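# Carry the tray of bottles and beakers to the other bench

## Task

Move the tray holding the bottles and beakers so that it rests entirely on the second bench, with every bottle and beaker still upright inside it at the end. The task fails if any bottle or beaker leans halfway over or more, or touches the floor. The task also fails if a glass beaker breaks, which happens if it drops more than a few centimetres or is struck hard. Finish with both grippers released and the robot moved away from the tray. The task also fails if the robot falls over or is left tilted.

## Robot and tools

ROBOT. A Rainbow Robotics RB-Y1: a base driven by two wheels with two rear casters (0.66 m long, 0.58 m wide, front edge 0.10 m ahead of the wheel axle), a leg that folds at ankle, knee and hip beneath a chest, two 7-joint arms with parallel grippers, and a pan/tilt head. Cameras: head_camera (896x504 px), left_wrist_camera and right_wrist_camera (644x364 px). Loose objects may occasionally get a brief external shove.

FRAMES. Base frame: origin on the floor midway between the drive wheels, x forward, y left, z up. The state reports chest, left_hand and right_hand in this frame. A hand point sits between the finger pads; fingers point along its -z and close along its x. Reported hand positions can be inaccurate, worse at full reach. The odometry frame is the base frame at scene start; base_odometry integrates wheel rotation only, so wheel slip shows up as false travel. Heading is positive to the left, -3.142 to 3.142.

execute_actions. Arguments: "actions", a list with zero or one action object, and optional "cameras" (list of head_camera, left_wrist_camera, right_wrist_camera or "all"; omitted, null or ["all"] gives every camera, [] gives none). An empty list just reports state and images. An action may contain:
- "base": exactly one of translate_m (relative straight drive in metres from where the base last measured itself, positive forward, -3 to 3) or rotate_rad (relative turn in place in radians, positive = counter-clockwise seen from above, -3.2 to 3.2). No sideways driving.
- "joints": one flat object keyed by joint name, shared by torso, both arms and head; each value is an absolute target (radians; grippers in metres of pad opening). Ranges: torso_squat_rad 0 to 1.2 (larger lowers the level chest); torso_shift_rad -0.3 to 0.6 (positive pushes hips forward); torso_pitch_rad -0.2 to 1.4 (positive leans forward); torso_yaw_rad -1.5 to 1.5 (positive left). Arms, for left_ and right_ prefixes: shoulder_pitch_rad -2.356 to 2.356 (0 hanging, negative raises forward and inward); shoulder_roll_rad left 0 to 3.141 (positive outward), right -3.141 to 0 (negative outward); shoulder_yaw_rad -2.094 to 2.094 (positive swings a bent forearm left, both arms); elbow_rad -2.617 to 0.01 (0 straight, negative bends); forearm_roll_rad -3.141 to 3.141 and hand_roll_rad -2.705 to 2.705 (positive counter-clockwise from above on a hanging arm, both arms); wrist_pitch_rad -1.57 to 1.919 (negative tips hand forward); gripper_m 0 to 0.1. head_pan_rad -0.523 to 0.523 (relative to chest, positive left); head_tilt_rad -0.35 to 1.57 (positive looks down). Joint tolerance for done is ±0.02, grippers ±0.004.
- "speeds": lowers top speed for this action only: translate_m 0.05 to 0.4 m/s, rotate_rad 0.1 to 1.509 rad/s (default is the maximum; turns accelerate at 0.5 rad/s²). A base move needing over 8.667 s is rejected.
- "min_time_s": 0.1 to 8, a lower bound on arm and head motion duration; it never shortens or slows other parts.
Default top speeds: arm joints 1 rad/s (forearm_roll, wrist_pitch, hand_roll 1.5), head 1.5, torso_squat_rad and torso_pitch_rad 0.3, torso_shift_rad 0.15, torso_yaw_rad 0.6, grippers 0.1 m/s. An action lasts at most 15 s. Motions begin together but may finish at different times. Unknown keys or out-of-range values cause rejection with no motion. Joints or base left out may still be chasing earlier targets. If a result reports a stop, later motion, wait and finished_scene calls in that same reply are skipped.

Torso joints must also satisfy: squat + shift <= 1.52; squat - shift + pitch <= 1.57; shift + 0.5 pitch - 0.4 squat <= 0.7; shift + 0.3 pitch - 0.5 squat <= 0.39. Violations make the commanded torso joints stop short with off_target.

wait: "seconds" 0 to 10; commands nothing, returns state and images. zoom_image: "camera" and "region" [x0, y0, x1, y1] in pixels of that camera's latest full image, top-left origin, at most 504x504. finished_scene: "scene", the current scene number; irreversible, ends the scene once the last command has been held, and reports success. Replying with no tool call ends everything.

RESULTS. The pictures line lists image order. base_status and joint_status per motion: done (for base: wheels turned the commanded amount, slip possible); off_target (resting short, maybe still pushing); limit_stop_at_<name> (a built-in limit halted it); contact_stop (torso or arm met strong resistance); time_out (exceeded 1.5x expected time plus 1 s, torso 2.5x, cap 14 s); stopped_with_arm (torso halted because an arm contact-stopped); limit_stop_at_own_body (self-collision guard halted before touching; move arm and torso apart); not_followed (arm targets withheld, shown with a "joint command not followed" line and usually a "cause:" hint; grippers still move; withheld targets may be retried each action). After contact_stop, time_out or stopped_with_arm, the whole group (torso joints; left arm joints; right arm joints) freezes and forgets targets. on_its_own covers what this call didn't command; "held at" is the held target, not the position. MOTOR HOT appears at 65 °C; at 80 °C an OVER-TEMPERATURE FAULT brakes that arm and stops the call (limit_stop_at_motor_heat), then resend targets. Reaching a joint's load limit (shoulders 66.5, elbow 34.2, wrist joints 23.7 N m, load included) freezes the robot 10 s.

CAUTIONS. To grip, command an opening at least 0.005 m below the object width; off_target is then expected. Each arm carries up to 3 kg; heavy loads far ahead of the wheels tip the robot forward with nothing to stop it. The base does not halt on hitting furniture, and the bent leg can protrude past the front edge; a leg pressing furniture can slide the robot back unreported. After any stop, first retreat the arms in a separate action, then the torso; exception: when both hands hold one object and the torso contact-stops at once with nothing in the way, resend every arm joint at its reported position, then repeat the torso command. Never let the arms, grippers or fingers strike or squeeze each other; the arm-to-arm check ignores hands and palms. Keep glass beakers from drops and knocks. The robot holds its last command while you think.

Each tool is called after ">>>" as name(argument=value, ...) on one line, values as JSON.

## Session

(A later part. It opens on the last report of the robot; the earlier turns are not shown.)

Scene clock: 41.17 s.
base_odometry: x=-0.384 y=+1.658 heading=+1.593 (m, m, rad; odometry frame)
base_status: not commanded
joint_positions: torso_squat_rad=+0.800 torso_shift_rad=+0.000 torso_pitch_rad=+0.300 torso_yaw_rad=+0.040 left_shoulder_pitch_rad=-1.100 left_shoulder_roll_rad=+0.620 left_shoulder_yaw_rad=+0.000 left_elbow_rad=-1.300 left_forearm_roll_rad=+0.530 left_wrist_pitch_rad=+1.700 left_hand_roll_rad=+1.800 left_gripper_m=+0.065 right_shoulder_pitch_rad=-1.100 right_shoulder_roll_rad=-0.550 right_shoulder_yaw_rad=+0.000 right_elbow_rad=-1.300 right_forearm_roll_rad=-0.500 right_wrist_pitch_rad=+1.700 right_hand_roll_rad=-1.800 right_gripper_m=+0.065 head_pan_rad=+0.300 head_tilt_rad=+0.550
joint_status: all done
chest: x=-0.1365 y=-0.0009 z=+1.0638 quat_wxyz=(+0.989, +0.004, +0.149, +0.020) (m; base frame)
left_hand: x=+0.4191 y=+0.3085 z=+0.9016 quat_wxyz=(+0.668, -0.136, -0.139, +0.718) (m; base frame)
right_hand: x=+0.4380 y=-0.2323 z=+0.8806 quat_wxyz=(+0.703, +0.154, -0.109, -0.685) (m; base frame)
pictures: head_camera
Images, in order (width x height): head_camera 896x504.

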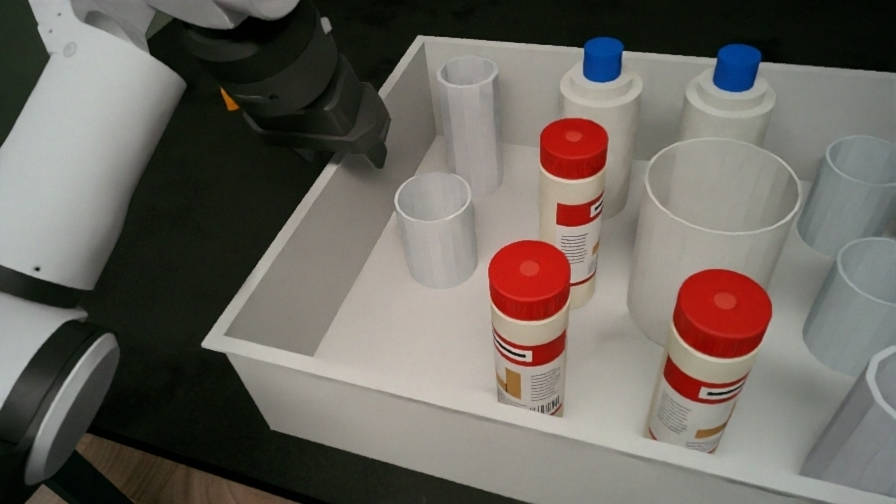

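>>> execute_actions(actions=[{"joints":{"left_shoulder_pitch_rad":-1.06,"left_wrist_pitch_rad":1.67,"left_shoulder_roll_rad":0.6,"right_gripper_m":0.03,"right_shoulder_roll_rad":-0.57,"left_gripper_m":0.04},"min_time_s":1}], cameras=[])

>>> execute_actions(actions=[{"joints":{"right_gripper_m":0,"left_gripper_m":0,"head_pan_rad":0,"head_tilt_rad":0.65}}])

Scene clock: 42.77 s.
base_odometry: x=-0.384 y=+1.658 heading=+1.593 (m, m, rad; odometry frame)
base_status: not commanded
joint_positions: torso_squat_rad=+0.800 torso_shift_rad=+0.000 torso_pitch_rad=+0.300 torso_yaw_rad=+0.040 left_shoulder_pitch_rad=-1.060 left_shoulder_roll_rad=+0.601 left_shoulder_yaw_rad=+0.000 left_elbow_rad=-1.300 left_forearm_roll_rad=+0.530 left_wrist_pitch_rad=+1.670 left_hand_roll_rad=+1.800 left_gripper_m=+0.040 right_shoulder_pitch_rad=-1.100 right_shoulder_roll_rad=-0.569 right_shoulder_yaw_rad=+0.000 right_elbow_rad=-1.300 right_forearm_roll_rad=-0.500 right_wrist_pitch_rad=+1.700 right_hand_roll_rad=-1.800 right_gripper_m=+0.030 head_pan_rad=+0.300 head_tilt_rad=+0.550
joint_status: all done
chest: x=-0.1365 y=-0.0009 z=+1.0638 quat_wxyz=(+0.989, +0.004, +0.149, +0.020) (m; base frame)
left_hand: x=+0.4146 y=+0.3052 z=+0.8802 quat_wxyz=(+0.668, -0.137, -0.129, +0.720) (m; base frame)
right_hand: x=+0.4393 y=-0.2422 z=+0.8841 quat_wxyz=(+0.700, +0.151, -0.116, -0.689) (m; base frame)
pictures: none
No camera images: the call's "cameras" was empty. Leave "cameras" out to get every camera's image.

Scene clock: 43.63 s.
base_odometry: x=-0.384 y=+1.658 heading=+1.593 (m, m, rad; odometry frame)
base_status: not commanded
joint_positions: torso_squat_rad=+0.800 torso_shift_rad=+0.000 torso_pitch_rad=+0.300 torso_yaw_rad=+0.040 left_shoulder_pitch_rad=-1.064 left_shoulder_roll_rad=+0.591 left_shoulder_yaw_rad=-0.002 left_elbow_rad=-1.303 left_forearm_roll_rad=+0.535 left_wrist_pitch_rad=+1.669 left_hand_roll_rad=+1.800 left_gripper_m=+0.012 right_shoulder_pitch_rad=-1.103 right_shoulder_roll_rad=-0.561 right_shoulder_yaw_rad=+0.002 right_elbow_rad=-1.302 right_forearm_roll_rad=-0.503 right_wrist_pitch_rad=+1.699 right_hand_roll_rad=-1.800 right_gripper_m=+0.009 head_pan_rad=+0.000 head_tilt_rad=+0.650
joint_status: left_gripper_m off_target (ended at +0.012, target +0.000); right_gripper_m off_target (ended at +0.009, target +0.000); the others done
chest: x=-0.1365 y=-0.0009 z=+1.0638 quat_wxyz=(+0.989, +0.004, +0.149, +0.020) (m; base frame)
left_hand: x=+0.4154 y=+0.2976 z=+0.8803 quat_wxyz=(+0.672, -0.141, -0.126, +0.716) (m; base frame)
right_hand: x=+0.4395 y=-0.2364 z=+0.8845 quat_wxyz=(+0.702, +0.155, -0.114, -0.685) (m; base frame)
pictures: head_camera, left_wrist_camera, right_wrist_camera
Images, in order (width x height): head_camera 896x504, left_wrist_camera 644x364, right_wrist_camera 644x364.

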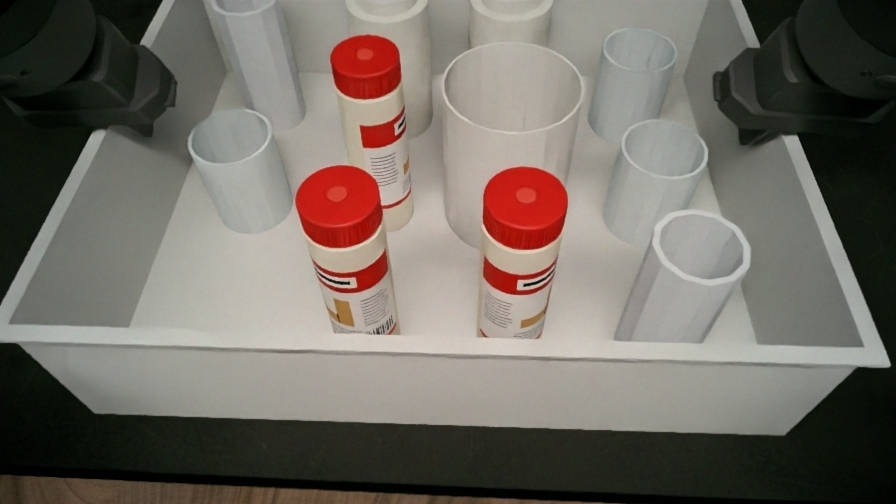

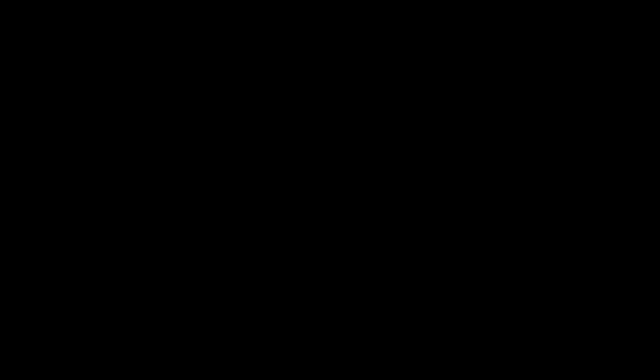

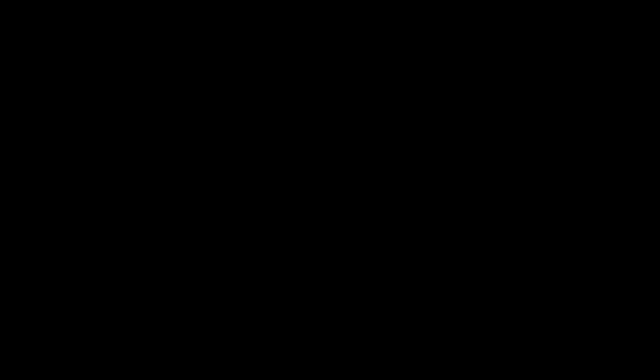

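>>> execute_actions(actions=[{"joints":{"torso_squat_rad":0.72,"head_tilt_rad":0.75}}], cameras=["head_camera"])

Scene clock: 45.30 s.
base_odometry: x=-0.384 y=+1.658 heading=+1.593 (m, m, rad; odometry frame)
base_status: not commanded
joint_positions: torso_squat_rad=+0.720 torso_shift_rad=+0.001 torso_pitch_rad=+0.301 torso_yaw_rad=+0.040 left_shoulder_pitch_rad=-1.062 left_shoulder_roll_rad=+0.591 left_shoulder_yaw_rad=-0.003 left_elbow_rad=-1.302 left_forearm_roll_rad=+0.535 left_wrist_pitch_rad=+1.670 left_hand_roll_rad=+1.800 left_gripper_m=+0.012 right_shoulder_pitch_rad=-1.102 right_shoulder_roll_rad=-0.560 right_shoulder_yaw_rad=+0.003 right_elbow_rad=-1.301 right_forearm_roll_rad=-0.504 right_wrist_pitch_rad=+1.699 right_hand_roll_rad=-1.800 right_gripper_m=+0.009 head_pan_rad=+0.000 head_tilt_rad=+0.750
joint_status: all done
chest: x=-0.1359 y=-0.0009 z=+1.1023 quat_wxyz=(+0.988, +0.004, +0.150, +0.020) (m; base frame)
left_hand: x=+0.4151 y=+0.2978 z=+0.9166 quat_wxyz=(+0.672, -0.139, -0.124, +0.717) (m; base frame)
right_hand: x=+0.4394 y=-0.2362 z=+0.9210 quat_wxyz=(+0.703, +0.153, -0.112, -0.686) (m; base frame)
pictures: head_camera
Images, in order (width x height): head_camera 896x504.

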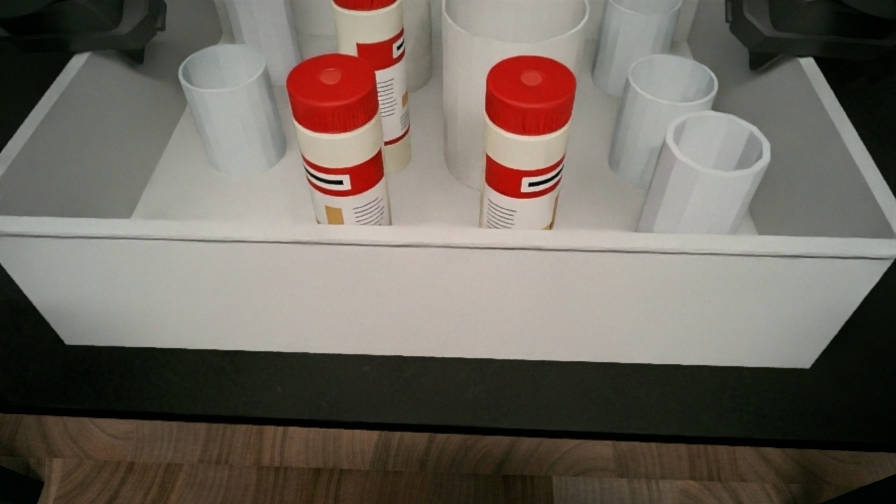

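>>> execute_actions(actions=[{"joints":{"torso_squat_rad":0.8}}], cameras=[])

>>> execute_actions(actions=[{"joints":{"left_gripper_m":0.05,"right_gripper_m":0.05}}], cameras=[])

>>> execute_actions(actions=[{"base":{"translate_m":-0.06},"speeds":{"translate_m":0.05}}], cameras=["head_camera"])

>>> execute_actions(actions=[{"joints":{"left_gripper_m":0,"right_gripper_m":0},"min_time_s":1}], cameras=["head_camera"])

>>> execute_actions(actions=[{"joints":{"torso_squat_rad":0.74}}], cameras=["head_camera"])

Scene clock: 46.87 s.
base_odometry: x=-0.384 y=+1.658 heading=+1.593 (m, m, rad; odometry frame)
base_status: not commanded
joint_positions: torso_squat_rad=+0.800 torso_shift_rad=+0.000 torso_pitch_rad=+0.299 torso_yaw_rad=+0.040 left_shoulder_pitch_rad=-1.065 left_shoulder_roll_rad=+0.592 left_shoulder_yaw_rad=-0.002 left_elbow_rad=-1.303 left_forearm_roll_rad=+0.534 left_wrist_pitch_rad=+1.669 left_hand_roll_rad=+1.800 left_gripper_m=+0.012 right_shoulder_pitch_rad=-1.104 right_shoulder_roll_rad=-0.562 right_shoulder_yaw_rad=+0.002 right_elbow_rad=-1.303 right_forearm_roll_rad=-0.504 right_wrist_pitch_rad=+1.699 right_hand_roll_rad=-1.800 right_gripper_m=+0.009 head_pan_rad=+0.000 head_tilt_rad=+0.750
joint_status: all done
chest: x=-0.1369 y=-0.0009 z=+1.0638 quat_wxyz=(+0.989, +0.004, +0.149, +0.020) (m; base frame)
left_hand: x=+0.4155 y=+0.2977 z=+0.8815 quat_wxyz=(+0.672, -0.142, -0.127, +0.716) (m; base frame)
right_hand: x=+0.4397 y=-0.2361 z=+0.8860 quat_wxyz=(+0.702, +0.156, -0.115, -0.685) (m; base frame)
pictures: none
No camera images: the call's "cameras" was empty. Leave "cameras" out to get every camera's image.

Scene clock: 47.87 s.
base_odometry: x=-0.384 y=+1.658 heading=+1.593 (m, m, rad; odometry frame)
base_status: not commanded
joint_positions: torso_squat_rad=+0.800 torso_shift_rad=+0.000 torso_pitch_rad=+0.300 torso_yaw_rad=+0.040 left_shoulder_pitch_rad=-1.061 left_shoulder_roll_rad=+0.600 left_shoulder_yaw_rad=+0.000 left_elbow_rad=-1.300 left_forearm_roll_rad=+0.530 left_wrist_pitch_rad=+1.670 left_hand_roll_rad=+1.800 left_gripper_m=+0.050 right_shoulder_pitch_rad=-1.100 right_shoulder_roll_rad=-0.570 right_shoulder_yaw_rad=+0.000 right_elbow_rad=-1.300 right_forearm_roll_rad=-0.500 right_wrist_pitch_rad=+1.700 right_hand_roll_rad=-1.800 right_gripper_m=+0.050 head_pan_rad=+0.000 head_tilt_rad=+0.750
joint_status: all done
chest: x=-0.1366 y=-0.0009 z=+1.0638 quat_wxyz=(+0.989, +0.004, +0.149, +0.020) (m; base frame)
left_hand: x=+0.4146 y=+0.3045 z=+0.8801 quat_wxyz=(+0.669, -0.137, -0.129, +0.719) (m; base frame)
right_hand: x=+0.4394 y=-0.2427 z=+0.8845 quat_wxyz=(+0.699, +0.151, -0.117, -0.689) (m; base frame)
pictures: none
No camera images: the call's "cameras" was empty. Leave "cameras" out to get every camera's image.

Scene clock: 49.83 s.
base_odometry: x=-0.383 y=+1.598 heading=+1.592 (m, m, rad; odometry frame)
base_status: done
joint_positions: torso_squat_rad=+0.800 torso_shift_rad=+0.000 torso_pitch_rad=+0.300 torso_yaw_rad=+0.040 left_shoulder_pitch_rad=-1.060 left_shoulder_roll_rad=+0.600 left_shoulder_yaw_rad=+0.000 left_elbow_rad=-1.300 left_forearm_roll_rad=+0.530 left_wrist_pitch_rad=+1.670 left_hand_roll_rad=+1.800 left_gripper_m=+0.050 right_shoulder_pitch_rad=-1.100 right_shoulder_roll_rad=-0.570 right_shoulder_yaw_rad=+0.000 right_elbow_rad=-1.300 right_forearm_roll_rad=-0.500 right_wrist_pitch_rad=+1.700 right_hand_roll_rad=-1.800 right_gripper_m=+0.050 head_pan_rad=+0.000 head_tilt_rad=+0.750
joint_status: not commanded
chest: x=-0.1365 y=-0.0009 z=+1.0638 quat_wxyz=(+0.989, +0.004, +0.149, +0.020) (m; base frame)
left_hand: x=+0.4145 y=+0.3046 z=+0.8799 quat_wxyz=(+0.669, -0.137, -0.129, +0.720) (m; base frame)
right_hand: x=+0.4394 y=-0.2429 z=+0.8843 quat_wxyz=(+0.699, +0.151, -0.117, -0.689) (m; base frame)
pictures: head_camera
Images, in order (width x height): head_camera 896x504.

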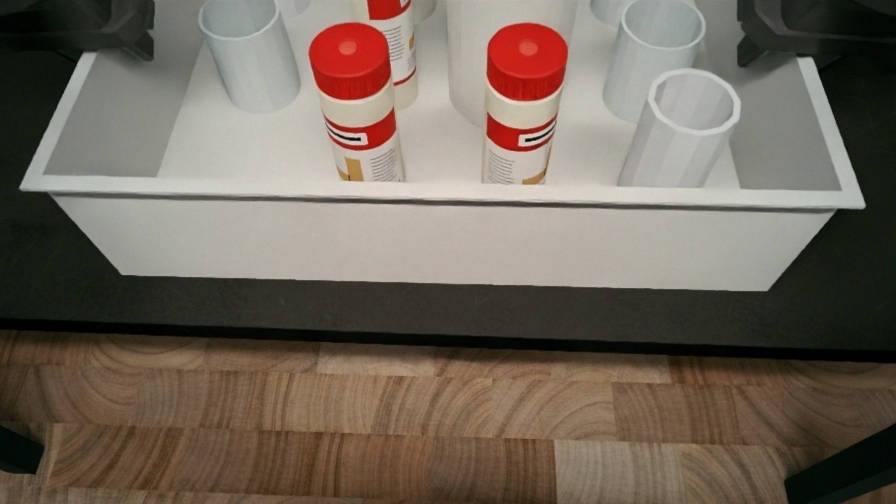

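action 0: "min_time_s" has no arm or head joint beside it: it slows only arm and head motions. Command such a joint too, or leave it out

Scene clock: 50.77 s.
base_odometry: x=-0.383 y=+1.598 heading=+1.592 (m, m, rad; odometry frame)
base_status: not commanded
joint_positions: torso_squat_rad=+0.740 torso_shift_rad=+0.000 torso_pitch_rad=+0.300 torso_yaw_rad=+0.040 left_shoulder_pitch_rad=-1.060 left_shoulder_roll_rad=+0.600 left_shoulder_yaw_rad=+0.000 left_elbow_rad=-1.300 left_forearm_roll_rad=+0.530 left_wrist_pitch_rad=+1.670 left_hand_roll_rad=+1.800 left_gripper_m=+0.050 right_shoulder_pitch_rad=-1.100 right_shoulder_roll_rad=-0.570 right_shoulder_yaw_rad=+0.000 right_elbow_rad=-1.300 right_forearm_roll_rad=-0.500 right_wrist_pitch_rad=+1.700 right_hand_roll_rad=-1.800 right_gripper_m=+0.050 head_pan_rad=+0.000 head_tilt_rad=+0.750
joint_status: all done
chest: x=-0.1365 y=-0.0010 z=+1.0930 quat_wxyz=(+0.989, +0.004, +0.149, +0.020) (m; base frame)
left_hand: x=+0.4145 y=+0.3046 z=+0.9091 quat_wxyz=(+0.669, -0.137, -0.129, +0.720) (m; base frame)
right_hand: x=+0.4394 y=-0.2429 z=+0.9135 quat_wxyz=(+0.699, +0.151, -0.117, -0.689) (m; base frame)
pictures: head_camera
Images, in order (width x height): head_camera 896x504.

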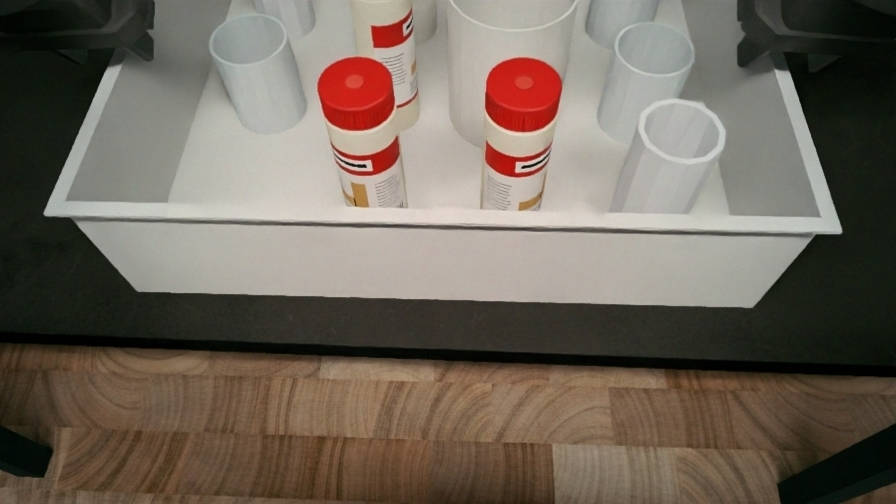

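>>> execute_actions(actions=[{"joints":{"torso_squat_rad":0.805}}], cameras=[])

>>> execute_actions(actions=[{"joints":{"left_gripper_m":0,"right_gripper_m":0}}], cameras=["head_camera"])

>>> execute_actions(actions=[{"joints":{"torso_squat_rad":0.74}}], cameras=["head_camera"])

Scene clock: 52.00 s.
base_odometry: x=-0.383 y=+1.598 heading=+1.592 (m, m, rad; odometry frame)
base_status: not commanded
joint_positions: torso_squat_rad=+0.805 torso_shift_rad=+0.000 torso_pitch_rad=+0.300 torso_yaw_rad=+0.040 left_shoulder_pitch_rad=-1.060 left_shoulder_roll_rad=+0.600 left_shoulder_yaw_rad=+0.000 left_elbow_rad=-1.300 left_forearm_roll_rad=+0.530 left_wrist_pitch_rad=+1.670 left_hand_roll_rad=+1.800 left_gripper_m=+0.050 right_shoulder_pitch_rad=-1.100 right_shoulder_roll_rad=-0.570 right_shoulder_yaw_rad=+0.000 right_elbow_rad=-1.300 right_forearm_roll_rad=-0.500 right_wrist_pitch_rad=+1.700 right_hand_roll_rad=-1.800 right_gripper_m=+0.050 head_pan_rad=+0.000 head_tilt_rad=+0.750
joint_status: all done
chest: x=-0.1365 y=-0.0009 z=+1.0613 quat_wxyz=(+0.989, +0.004, +0.149, +0.020) (m; base frame)
left_hand: x=+0.4145 y=+0.3046 z=+0.8773 quat_wxyz=(+0.669, -0.137, -0.129, +0.720) (m; base frame)
right_hand: x=+0.4394 y=-0.2429 z=+0.8817 quat_wxyz=(+0.699, +0.151, -0.117, -0.689) (m; base frame)
pictures: none
No camera images: the call's "cameras" was empty. Leave "cameras" out to get every camera's image.

Scene clock: 53.00 s.
base_odometry: x=-0.383 y=+1.598 heading=+1.592 (m, m, rad; odometry frame)
base_status: not commanded
joint_positions: torso_squat_rad=+0.805 torso_shift_rad=+0.000 torso_pitch_rad=+0.300 torso_yaw_rad=+0.040 left_shoulder_pitch_rad=-1.063 left_shoulder_roll_rad=+0.592 left_shoulder_yaw_rad=-0.002 left_elbow_rad=-1.303 left_forearm_roll_rad=+0.534 left_wrist_pitch_rad=+1.669 left_hand_roll_rad=+1.800 left_gripper_m=+0.012 right_shoulder_pitch_rad=-1.103 right_shoulder_roll_rad=-0.561 right_shoulder_yaw_rad=+0.002 right_elbow_rad=-1.302 right_forearm_roll_rad=-0.504 right_wrist_pitch_rad=+1.699 right_hand_roll_rad=-1.800 right_gripper_m=+0.010 head_pan_rad=+0.000 head_tilt_rad=+0.750
joint_status: left_gripper_m off_target (ended at +0.012, target +0.000); right_gripper_m off_target (ended at +0.010, target +0.000)
chest: x=-0.1365 y=-0.0009 z=+1.0613 quat_wxyz=(+0.989, +0.004, +0.149, +0.020) (m; base frame)
left_hand: x=+0.4153 y=+0.2981 z=+0.8776 quat_wxyz=(+0.672, -0.141, -0.126, +0.716) (m; base frame)
right_hand: x=+0.4396 y=-0.2358 z=+0.8821 quat_wxyz=(+0.703, +0.155, -0.114, -0.685) (m; base frame)
pictures: head_camera
Images, in order (width x height): head_camera 896x504.

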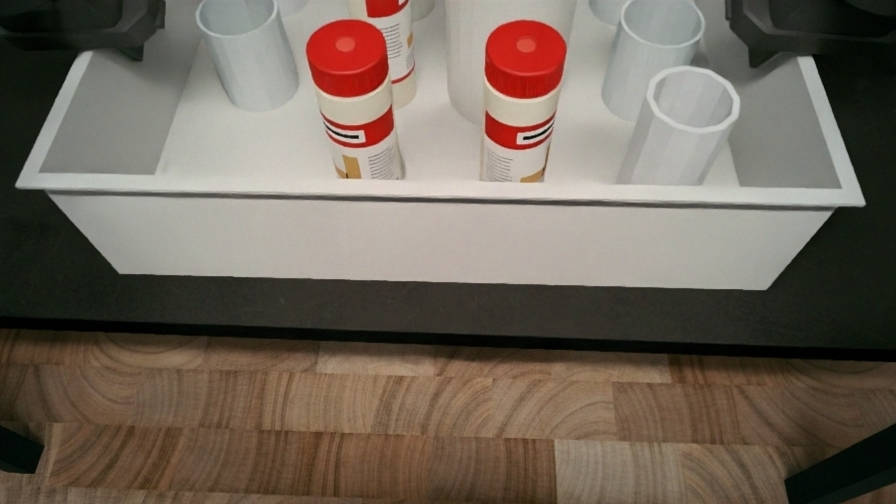

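Scene clock: 53.93 s.
base_odometry: x=-0.383 y=+1.598 heading=+1.592 (m, m, rad; odometry frame)
base_status: not commanded
joint_positions: torso_squat_rad=+0.740 torso_shift_rad=+0.001 torso_pitch_rad=+0.301 torso_yaw_rad=+0.040 left_shoulder_pitch_rad=-1.062 left_shoulder_roll_rad=+0.591 left_shoulder_yaw_rad=-0.003 left_elbow_rad=-1.302 left_forearm_roll_rad=+0.534 left_wrist_pitch_rad=+1.670 left_hand_roll_rad=+1.800 left_gripper_m=+0.012 right_shoulder_pitch_rad=-1.102 right_shoulder_roll_rad=-0.561 right_shoulder_yaw_rad=+0.003 right_elbow_rad=-1.302 right_forearm_roll_rad=-0.504 right_wrist_pitch_rad=+1.699 right_hand_roll_rad=-1.800 right_gripper_m=+0.009 head_pan_rad=+0.000 head_tilt_rad=+0.750
joint_status: all done
chest: x=-0.1360 y=-0.0009 z=+1.0930 quat_wxyz=(+0.988, +0.004, +0.150, +0.020) (m; base frame)
left_hand: x=+0.4151 y=+0.2978 z=+0.9075 quat_wxyz=(+0.672, -0.140, -0.125, +0.717) (m; base frame)
right_hand: x=+0.4396 y=-0.2360 z=+0.9124 quat_wxyz=(+0.703, +0.154, -0.113, -0.685) (m; base frame)
pictures: head_camera
Images, in order (width x height): head_camera 896x504.

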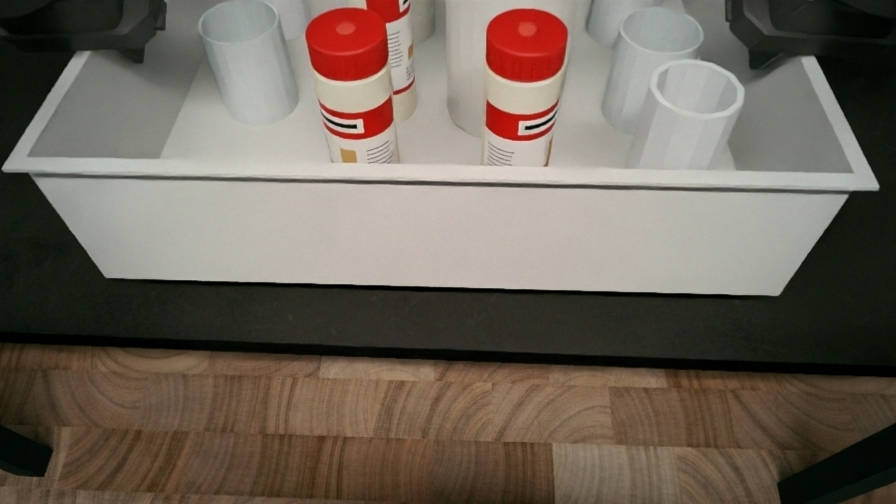

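>>> execute_actions(actions=[{"joints":{"torso_squat_rad":0.805,"head_tilt_rad":0.4}}], cameras=[])

>>> execute_actions(actions=[{"joints":{"left_gripper_m":0.05,"right_gripper_m":0.05}}], cameras=[])

>>> execute_actions(actions=[{"base":{"translate_m":0.1},"speeds":{"translate_m":0.07}}])

Scene clock: 55.13 s.
base_odometry: x=-0.383 y=+1.598 heading=+1.592 (m, m, rad; odometry frame)
base_status: not commanded
joint_positions: torso_squat_rad=+0.805 torso_shift_rad=+0.000 torso_pitch_rad=+0.300 torso_yaw_rad=+0.040 left_shoulder_pitch_rad=-1.064 left_shoulder_roll_rad=+0.591 left_shoulder_yaw_rad=-0.002 left_elbow_rad=-1.303 left_forearm_roll_rad=+0.534 left_wrist_pitch_rad=+1.669 left_hand_roll_rad=+1.800 left_gripper_m=+0.012 right_shoulder_pitch_rad=-1.104 right_shoulder_roll_rad=-0.561 right_shoulder_yaw_rad=+0.002 right_elbow_rad=-1.303 right_forearm_roll_rad=-0.504 right_wrist_pitch_rad=+1.699 right_hand_roll_rad=-1.800 right_gripper_m=+0.009 head_pan_rad=+0.000 head_tilt_rad=+0.400
joint_status: all done
chest: x=-0.1367 y=-0.0009 z=+1.0613 quat_wxyz=(+0.989, +0.004, +0.149, +0.020) (m; base frame)
left_hand: x=+0.4154 y=+0.2976 z=+0.8781 quat_wxyz=(+0.672, -0.141, -0.126, +0.716) (m; base frame)
right_hand: x=+0.4396 y=-0.2359 z=+0.8827 quat_wxyz=(+0.703, +0.155, -0.114, -0.685) (m; base frame)
pictures: none
No camera images: the call's "cameras" was empty. Leave "cameras" out to get every camera's image.

Scene clock: 56.13 s.
base_odometry: x=-0.383 y=+1.598 heading=+1.592 (m, m, rad; odometry frame)
base_status: not commanded
joint_positions: torso_squat_rad=+0.805 torso_shift_rad=+0.000 torso_pitch_rad=+0.300 torso_yaw_rad=+0.040 left_shoulder_pitch_rad=-1.061 left_shoulder_roll_rad=+0.600 left_shoulder_yaw_rad=+0.000 left_elbow_rad=-1.300 left_forearm_roll_rad=+0.530 left_wrist_pitch_rad=+1.670 left_hand_roll_rad=+1.800 left_gripper_m=+0.050 right_shoulder_pitch_rad=-1.100 right_shoulder_roll_rad=-0.570 right_shoulder_yaw_rad=+0.000 right_elbow_rad=-1.300 right_forearm_roll_rad=-0.500 right_wrist_pitch_rad=+1.700 right_hand_roll_rad=-1.800 right_gripper_m=+0.050 head_pan_rad=+0.000 head_tilt_rad=+0.400
joint_status: all done
chest: x=-0.1366 y=-0.0009 z=+1.0613 quat_wxyz=(+0.989, +0.004, +0.149, +0.020) (m; base frame)
left_hand: x=+0.4145 y=+0.3045 z=+0.8776 quat_wxyz=(+0.669, -0.137, -0.129, +0.719) (m; base frame)
right_hand: x=+0.4394 y=-0.2427 z=+0.8820 quat_wxyz=(+0.699, +0.151, -0.117, -0.689) (m; base frame)
pictures: none
No camera images: the call's "cameras" was empty. Leave "cameras" out to get every camera's image.

Scene clock: 58.17 s.
base_odometry: x=-0.385 y=+1.698 heading=+1.593 (m, m, rad; odometry frame)
base_status: done
joint_positions: torso_squat_rad=+0.805 torso_shift_rad=+0.000 torso_pitch_rad=+0.300 torso_yaw_rad=+0.040 left_shoulder_pitch_rad=-1.060 left_shoulder_roll_rad=+0.600 left_shoulder_yaw_rad=+0.000 left_elbow_rad=-1.300 left_forearm_roll_rad=+0.530 left_wrist_pitch_rad=+1.670 left_hand_roll_rad=+1.800 left_gripper_m=+0.050 right_shoulder_pitch_rad=-1.100 right_shoulder_roll_rad=-0.570 right_shoulder_yaw_rad=+0.000 right_elbow_rad=-1.300 right_forearm_roll_rad=-0.500 right_wrist_pitch_rad=+1.700 right_hand_roll_rad=-1.800 right_gripper_m=+0.050 head_pan_rad=+0.000 head_tilt_rad=+0.400
joint_status: not commanded
chest: x=-0.1365 y=-0.0009 z=+1.0613 quat_wxyz=(+0.989, +0.004, +0.149, +0.020) (m; base frame)
left_hand: x=+0.4146 y=+0.3046 z=+0.8774 quat_wxyz=(+0.669, -0.137, -0.129, +0.720) (m; base frame)
right_hand: x=+0.4394 y=-0.2428 z=+0.8818 quat_wxyz=(+0.699, +0.151, -0.117, -0.689) (m; base frame)
pictures: head_camera, left_wrist_camera, right_wrist_camera
Images, in order (width x height): head_camera 896x504, left_wrist_camera 644x364, right_wrist_camera 644x364.

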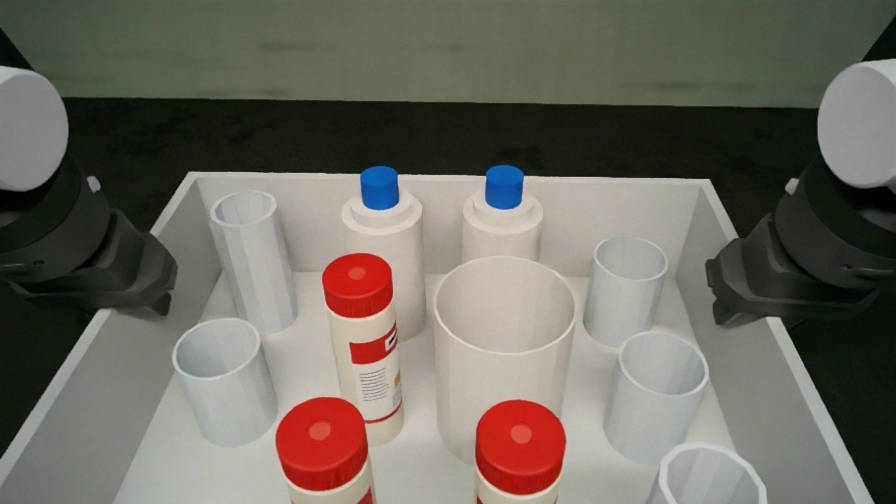

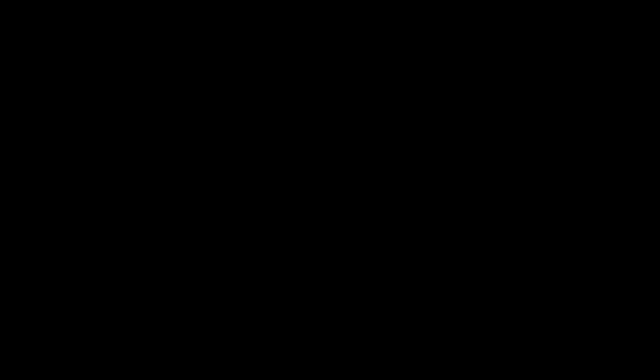

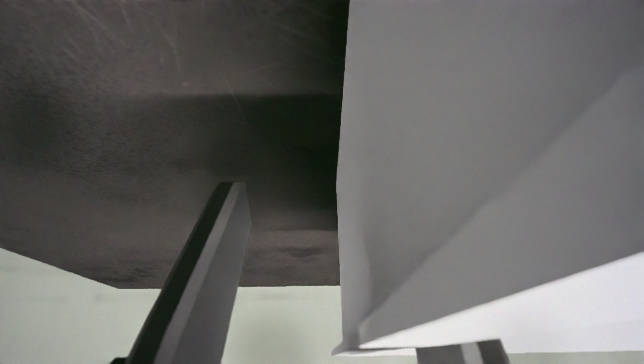

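>>> execute_actions(actions=[{"joints":{"left_gripper_m":0,"right_gripper_m":0}}], cameras=[])

>>> execute_actions(actions=[{"joints":{"torso_squat_rad":0.74}}], cameras=["head_camera"])

>>> execute_actions(actions=[{"joints":{"head_tilt_rad":0.9}}], cameras=["head_camera"])

Scene clock: 59.43 s.
base_odometry: x=-0.385 y=+1.698 heading=+1.593 (m, m, rad; odometry frame)
base_status: not commanded
joint_positions: torso_squat_rad=+0.805 torso_shift_rad=+0.000 torso_pitch_rad=+0.300 torso_yaw_rad=+0.040 left_shoulder_pitch_rad=-1.063 left_shoulder_roll_rad=+0.592 left_shoulder_yaw_rad=-0.002 left_elbow_rad=-1.303 left_forearm_roll_rad=+0.534 left_wrist_pitch_rad=+1.669 left_hand_roll_rad=+1.800 left_gripper_m=+0.012 right_shoulder_pitch_rad=-1.104 right_shoulder_roll_rad=-0.561 right_shoulder_yaw_rad=+0.002 right_elbow_rad=-1.302 right_forearm_roll_rad=-0.504 right_wrist_pitch_rad=+1.699 right_hand_roll_rad=-1.800 right_gripper_m=+0.010 head_pan_rad=+0.000 head_tilt_rad=+0.400
joint_status: left_gripper_m off_target (ended at +0.012, target +0.000); right_gripper_m off_target (ended at +0.010, target +0.000)
chest: x=-0.1365 y=-0.0009 z=+1.0613 quat_wxyz=(+0.989, +0.004, +0.149, +0.020) (m; base frame)
left_hand: x=+0.4153 y=+0.2984 z=+0.8776 quat_wxyz=(+0.672, -0.141, -0.126, +0.716) (m; base frame)
right_hand: x=+0.4397 y=-0.2358 z=+0.8822 quat_wxyz=(+0.703, +0.155, -0.114, -0.685) (m; base frame)
pictures: none
No camera images: the call's "cameras" was empty. Leave "cameras" out to get every camera's image.

Scene clock: 60.37 s.
base_odometry: x=-0.385 y=+1.698 heading=+1.593 (m, m, rad; odometry frame)
base_status: not commanded
joint_positions: torso_squat_rad=+0.740 torso_shift_rad=+0.001 torso_pitch_rad=+0.301 torso_yaw_rad=+0.040 left_shoulder_pitch_rad=-1.062 left_shoulder_roll_rad=+0.591 left_shoulder_yaw_rad=-0.003 left_elbow_rad=-1.302 left_forearm_roll_rad=+0.534 left_wrist_pitch_rad=+1.670 left_hand_roll_rad=+1.800 left_gripper_m=+0.012 right_shoulder_pitch_rad=-1.102 right_shoulder_roll_rad=-0.560 right_shoulder_yaw_rad=+0.003 right_elbow_rad=-1.302 right_forearm_roll_rad=-0.504 right_wrist_pitch_rad=+1.699 right_hand_roll_rad=-1.800 right_gripper_m=+0.009 head_pan_rad=+0.000 head_tilt_rad=+0.400
joint_status: all done
chest: x=-0.1359 y=-0.0009 z=+1.0930 quat_wxyz=(+0.988, +0.004, +0.150, +0.020) (m; base frame)
left_hand: x=+0.4152 y=+0.2978 z=+0.9073 quat_wxyz=(+0.672, -0.140, -0.124, +0.717) (m; base frame)
right_hand: x=+0.4394 y=-0.2360 z=+0.9117 quat_wxyz=(+0.703, +0.153, -0.112, -0.686) (m; base frame)
pictures: head_camera
Images, in order (width x height): head_camera 896x504.

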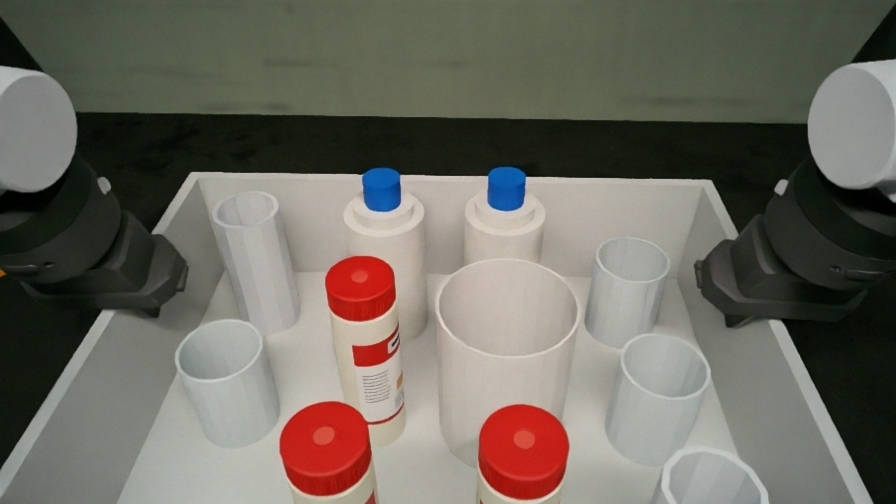

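Scene clock: 61.37 s.
base_odometry: x=-0.385 y=+1.698 heading=+1.593 (m, m, rad; odometry frame)
base_status: not commanded
joint_positions: torso_squat_rad=+0.740 torso_shift_rad=+0.001 torso_pitch_rad=+0.301 torso_yaw_rad=+0.040 left_shoulder_pitch_rad=-1.062 left_shoulder_roll_rad=+0.591 left_shoulder_yaw_rad=-0.003 left_elbow_rad=-1.302 left_forearm_roll_rad=+0.534 left_wrist_pitch_rad=+1.670 left_hand_roll_rad=+1.800 left_gripper_m=+0.012 right_shoulder_pitch_rad=-1.102 right_shoulder_roll_rad=-0.560 right_shoulder_yaw_rad=+0.003 right_elbow_rad=-1.302 right_forearm_roll_rad=-0.504 right_wrist_pitch_rad=+1.699 right_hand_roll_rad=-1.800 right_gripper_m=+0.009 head_pan_rad=+0.000 head_tilt_rad=+0.900
joint_status: all done
chest: x=-0.1359 y=-0.0009 z=+1.0930 quat_wxyz=(+0.988, +0.004, +0.150, +0.020) (m; base frame)
left_hand: x=+0.4152 y=+0.2978 z=+0.9073 quat_wxyz=(+0.672, -0.140, -0.124, +0.717) (m; base frame)
right_hand: x=+0.4394 y=-0.2360 z=+0.9117 quat_wxyz=(+0.703, +0.153, -0.112, -0.686) (m; base frame)
pictures: head_camera
Images, in order (width x height): head_camera 896x504.

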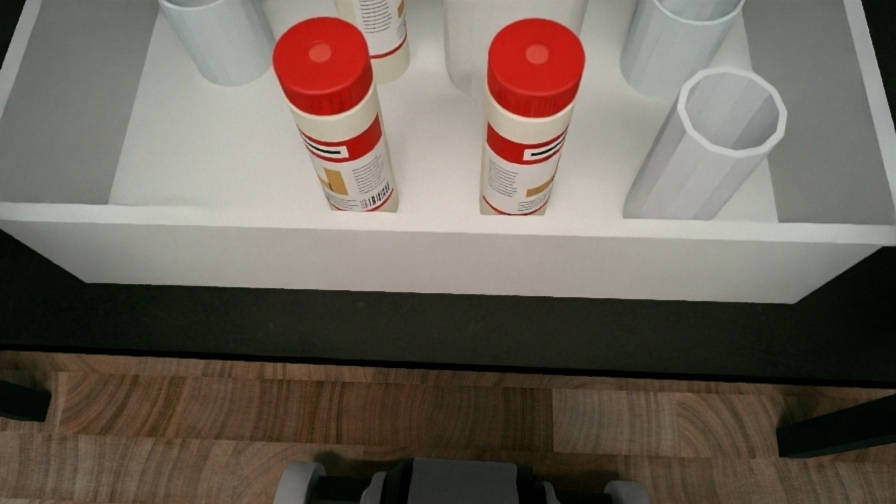

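>>> execute_actions(actions=[{"base":{"translate_m":-0.9},"joints":{"torso_squat_rad":0.6,"head_tilt_rad":0.45},"speeds":{"translate_m":0.2}}], cameras=["head_camera"])

>>> execute_actions(actions=[{"base":{"rotate_rad":-1.6},"speeds":{"rotate_rad":0.45}}], cameras=["head_camera"])

>>> execute_actions(actions=[{"base":{"rotate_rad":-1.6},"joints":{"head_tilt_rad":0.15},"speeds":{"rotate_rad":0.5}}], cameras=["head_camera"])

Scene clock: 67.37 s.
base_odometry: x=-0.365 y=+0.799 heading=+1.595 (m, m, rad; odometry frame)
base_status: done
joint_positions: torso_squat_rad=+0.600 torso_shift_rad=+0.001 torso_pitch_rad=+0.301 torso_yaw_rad=+0.040 left_shoulder_pitch_rad=-1.062 left_shoulder_roll_rad=+0.590 left_shoulder_yaw_rad=-0.003 left_elbow_rad=-1.302 left_forearm_roll_rad=+0.534 left_wrist_pitch_rad=+1.670 left_hand_roll_rad=+1.800 left_gripper_m=+0.012 right_shoulder_pitch_rad=-1.101 right_shoulder_roll_rad=-0.560 right_shoulder_yaw_rad=+0.003 right_elbow_rad=-1.301 right_forearm_roll_rad=-0.504 right_wrist_pitch_rad=+1.699 right_hand_roll_rad=-1.800 right_gripper_m=+0.009 head_pan_rad=+0.000 head_tilt_rad=+0.450
joint_status: all done
chest: x=-0.1359 y=-0.0009 z=+1.1538 quat_wxyz=(+0.988, +0.004, +0.150, +0.020) (m; base frame)
left_hand: x=+0.4151 y=+0.2977 z=+0.9680 quat_wxyz=(+0.672, -0.139, -0.124, +0.717) (m; base frame)
right_hand: x=+0.4393 y=-0.2361 z=+0.9723 quat_wxyz=(+0.703, +0.153, -0.112, -0.686) (m; base frame)
pictures: head_camera
Images, in order (width x height): head_camera 896x504.

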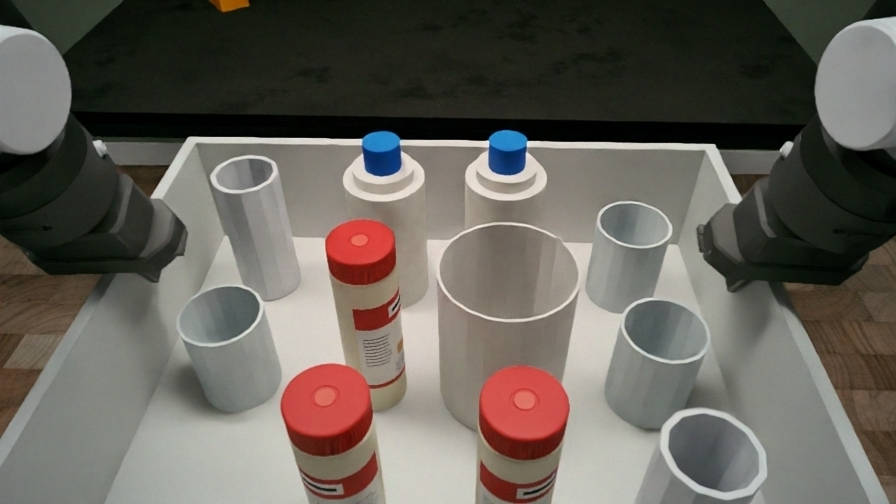

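Scene clock: 72.17 s.
base_odometry: x=-0.365 y=+0.798 heading=-0.005 (m, m, rad; odometry frame)
base_status: done
joint_positions: torso_squat_rad=+0.600 torso_shift_rad=+0.001 torso_pitch_rad=+0.301 torso_yaw_rad=+0.040 left_shoulder_pitch_rad=-1.062 left_shoulder_roll_rad=+0.590 left_shoulder_yaw_rad=-0.003 left_elbow_rad=-1.302 left_forearm_roll_rad=+0.534 left_wrist_pitch_rad=+1.670 left_hand_roll_rad=+1.800 left_gripper_m=+0.012 right_shoulder_pitch_rad=-1.101 right_shoulder_roll_rad=-0.560 right_shoulder_yaw_rad=+0.003 right_elbow_rad=-1.301 right_forearm_roll_rad=-0.504 right_wrist_pitch_rad=+1.699 right_hand_roll_rad=-1.800 right_gripper_m=+0.009 head_pan_rad=+0.000 head_tilt_rad=+0.450
joint_status: not commanded
chest: x=-0.1358 y=-0.0009 z=+1.1538 quat_wxyz=(+0.988, +0.004, +0.150, +0.020) (m; base frame)
left_hand: x=+0.4151 y=+0.2977 z=+0.9680 quat_wxyz=(+0.672, -0.139, -0.124, +0.717) (m; base frame)
right_hand: x=+0.4393 y=-0.2361 z=+0.9723 quat_wxyz=(+0.703, +0.153, -0.112, -0.686) (m; base frame)
pictures: head_camera
Images, in order (width x height): head_camera 896x504.

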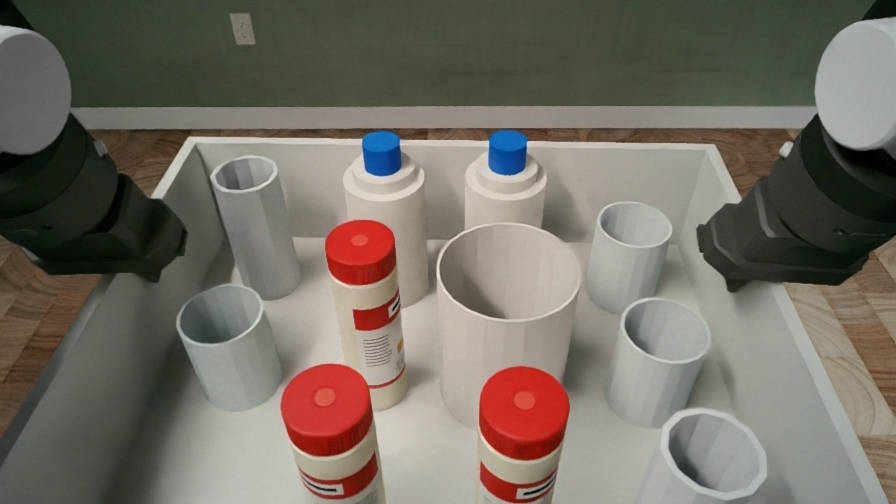

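Scene clock: 76.70 s.
base_odometry: x=-0.365 y=+0.799 heading=-1.604 (m, m, rad; odometry frame)
base_status: done
joint_positions: torso_squat_rad=+0.600 torso_shift_rad=+0.001 torso_pitch_rad=+0.301 torso_yaw_rad=+0.040 left_shoulder_pitch_rad=-1.062 left_shoulder_roll_rad=+0.590 left_shoulder_yaw_rad=-0.003 left_elbow_rad=-1.302 left_forearm_roll_rad=+0.534 left_wrist_pitch_rad=+1.670 left_hand_roll_rad=+1.800 left_gripper_m=+0.012 right_shoulder_pitch_rad=-1.101 right_shoulder_roll_rad=-0.560 right_shoulder_yaw_rad=+0.003 right_elbow_rad=-1.301 right_forearm_roll_rad=-0.504 right_wrist_pitch_rad=+1.699 right_hand_roll_rad=-1.800 right_gripper_m=+0.009 head_pan_rad=+0.000 head_tilt_rad=+0.150
joint_status: all done
chest: x=-0.1358 y=-0.0009 z=+1.1538 quat_wxyz=(+0.988, +0.004, +0.150, +0.020) (m; base frame)
left_hand: x=+0.4151 y=+0.2977 z=+0.9680 quat_wxyz=(+0.672, -0.139, -0.124, +0.717) (m; base frame)
right_hand: x=+0.4393 y=-0.2360 z=+0.9723 quat_wxyz=(+0.703, +0.153, -0.112, -0.686) (m; base frame)
pictures: head_camera
Images, in order (width x height): head_camera 896x504.

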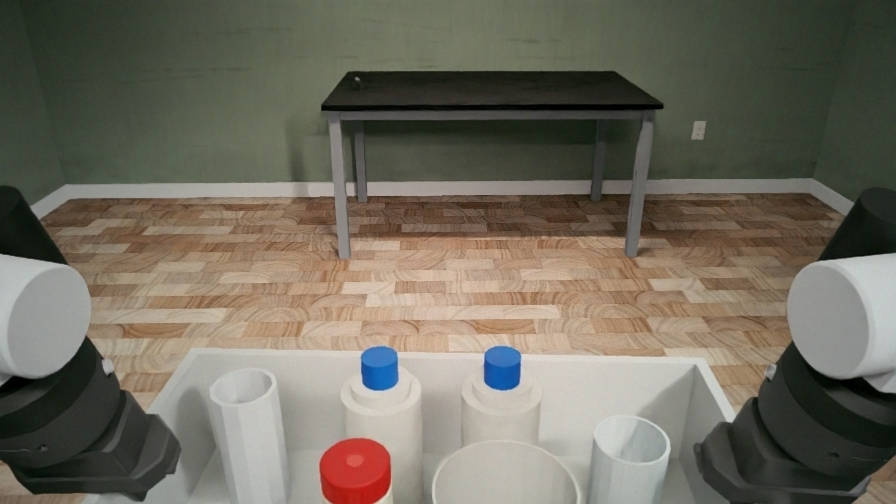

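>>> execute_actions(actions=[{"base":{"rotate_rad":-0.04},"joints":{"torso_squat_rad":0.52},"speeds":{"rotate_rad":0.2}}], cameras=[])

>>> execute_actions(actions=[{"base":{"translate_m":1.9},"joints":{"head_tilt_rad":0.3},"speeds":{"translate_m":0.27}}], cameras=["head_camera"])

>>> execute_actions(actions=[{"base":{"translate_m":0.45},"joints":{"head_tilt_rad":0.3},"speeds":{"translate_m":0.2}}], cameras=["head_camera"])

Scene clock: 87.30 s.
base_odometry: x=-0.365 y=+0.799 heading=-1.643 (m, m, rad; odometry frame)
base_status: done
joint_positions: torso_squat_rad=+0.520 torso_shift_rad=+0.001 torso_pitch_rad=+0.301 torso_yaw_rad=+0.040 left_shoulder_pitch_rad=-1.062 left_shoulder_roll_rad=+0.590 left_shoulder_yaw_rad=-0.003 left_elbow_rad=-1.302 left_forearm_roll_rad=+0.534 left_wrist_pitch_rad=+1.670 left_hand_roll_rad=+1.800 left_gripper_m=+0.012 right_shoulder_pitch_rad=-1.101 right_shoulder_roll_rad=-0.560 right_shoulder_yaw_rad=+0.003 right_elbow_rad=-1.301 right_forearm_roll_rad=-0.504 right_wrist_pitch_rad=+1.699 right_hand_roll_rad=-1.800 right_gripper_m=+0.009 head_pan_rad=+0.000 head_tilt_rad=+0.150
joint_status: all done
chest: x=-0.1358 y=-0.0010 z=+1.1835 quat_wxyz=(+0.988, +0.004, +0.150, +0.020) (m; base frame)
left_hand: x=+0.4151 y=+0.2977 z=+0.9977 quat_wxyz=(+0.672, -0.139, -0.124, +0.717) (m; base frame)
right_hand: x=+0.4393 y=-0.2361 z=+1.0020 quat_wxyz=(+0.703, +0.153, -0.112, -0.686) (m; base frame)
pictures: none
No camera images: the call's "cameras" was empty. Leave "cameras" out to get every camera's image.

Scene clock: 95.40 s.
base_odometry: x=-0.502 y=-1.096 heading=-1.643 (m, m, rad; odometry frame)
base_status: done
joint_positions: torso_squat_rad=+0.520 torso_shift_rad=+0.001 torso_pitch_rad=+0.301 torso_yaw_rad=+0.040 left_shoulder_pitch_rad=-1.062 left_shoulder_roll_rad=+0.590 left_shoulder_yaw_rad=-0.003 left_elbow_rad=-1.302 left_forearm_roll_rad=+0.534 left_wrist_pitch_rad=+1.670 left_hand_roll_rad=+1.800 left_gripper_m=+0.012 right_shoulder_pitch_rad=-1.101 right_shoulder_roll_rad=-0.560 right_shoulder_yaw_rad=+0.003 right_elbow_rad=-1.301 right_forearm_roll_rad=-0.504 right_wrist_pitch_rad=+1.699 right_hand_roll_rad=-1.800 right_gripper_m=+0.009 head_pan_rad=+0.000 head_tilt_rad=+0.300
joint_status: all done
chest: x=-0.1357 y=-0.0010 z=+1.1835 quat_wxyz=(+0.988, +0.004, +0.150, +0.020) (m; base frame)
left_hand: x=+0.4152 y=+0.2977 z=+0.9976 quat_wxyz=(+0.672, -0.139, -0.124, +0.717) (m; base frame)
right_hand: x=+0.4394 y=-0.2361 z=+1.0019 quat_wxyz=(+0.703, +0.153, -0.112, -0.686) (m; base frame)
pictures: head_camera
Images, in order (width x height): head_camera 896x504.

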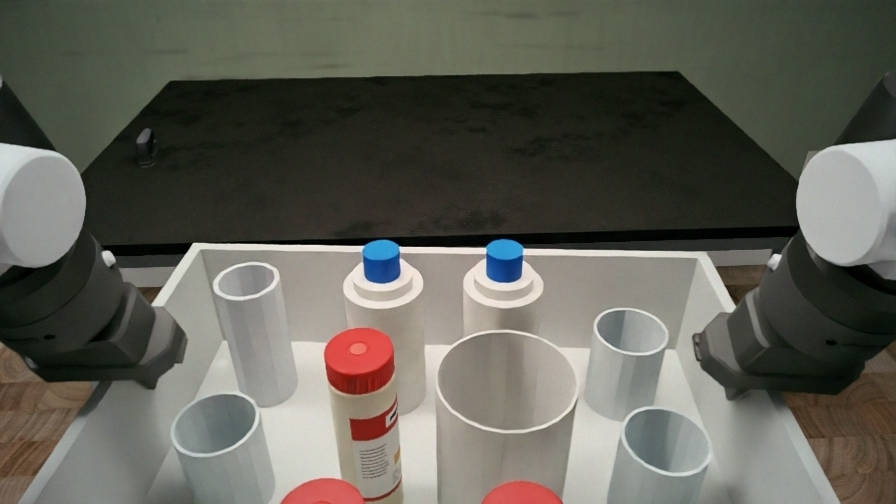

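Scene clock: 98.53 s.
base_odometry: x=-0.535 y=-1.545 heading=-1.644 (m, m, rad; odometry frame)
base_status: done
joint_positions: torso_squat_rad=+0.520 torso_shift_rad=+0.001 torso_pitch_rad=+0.301 torso_yaw_rad=+0.040 left_shoulder_pitch_rad=-1.062 left_shoulder_roll_rad=+0.590 left_shoulder_yaw_rad=-0.003 left_elbow_rad=-1.302 left_forearm_roll_rad=+0.534 left_wrist_pitch_rad=+1.670 left_hand_roll_rad=+1.800 left_gripper_m=+0.012 right_shoulder_pitch_rad=-1.101 right_shoulder_roll_rad=-0.560 right_shoulder_yaw_rad=+0.003 right_elbow_rad=-1.301 right_forearm_roll_rad=-0.504 right_wrist_pitch_rad=+1.699 right_hand_roll_rad=-1.800 right_gripper_m=+0.009 head_pan_rad=+0.000 head_tilt_rad=+0.300
joint_status: all done
chest: x=-0.1357 y=-0.0010 z=+1.1835 quat_wxyz=(+0.988, +0.004, +0.150, +0.020) (m; base frame)
left_hand: x=+0.4152 y=+0.2977 z=+0.9976 quat_wxyz=(+0.672, -0.139, -0.124, +0.717) (m; base frame)
right_hand: x=+0.4394 y=-0.2361 z=+1.0019 quat_wxyz=(+0.703, +0.153, -0.112, -0.686) (m; base frame)
pictures: head_camera
Images, in order (width x height): head_camera 896x504.

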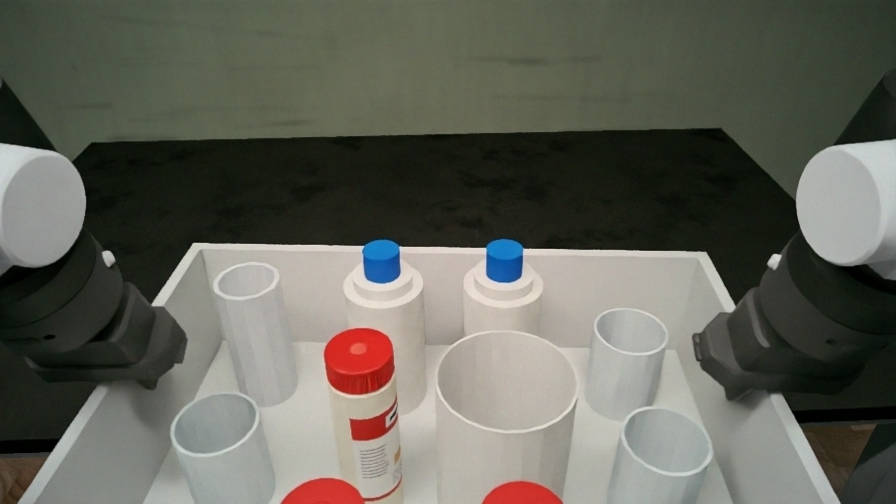

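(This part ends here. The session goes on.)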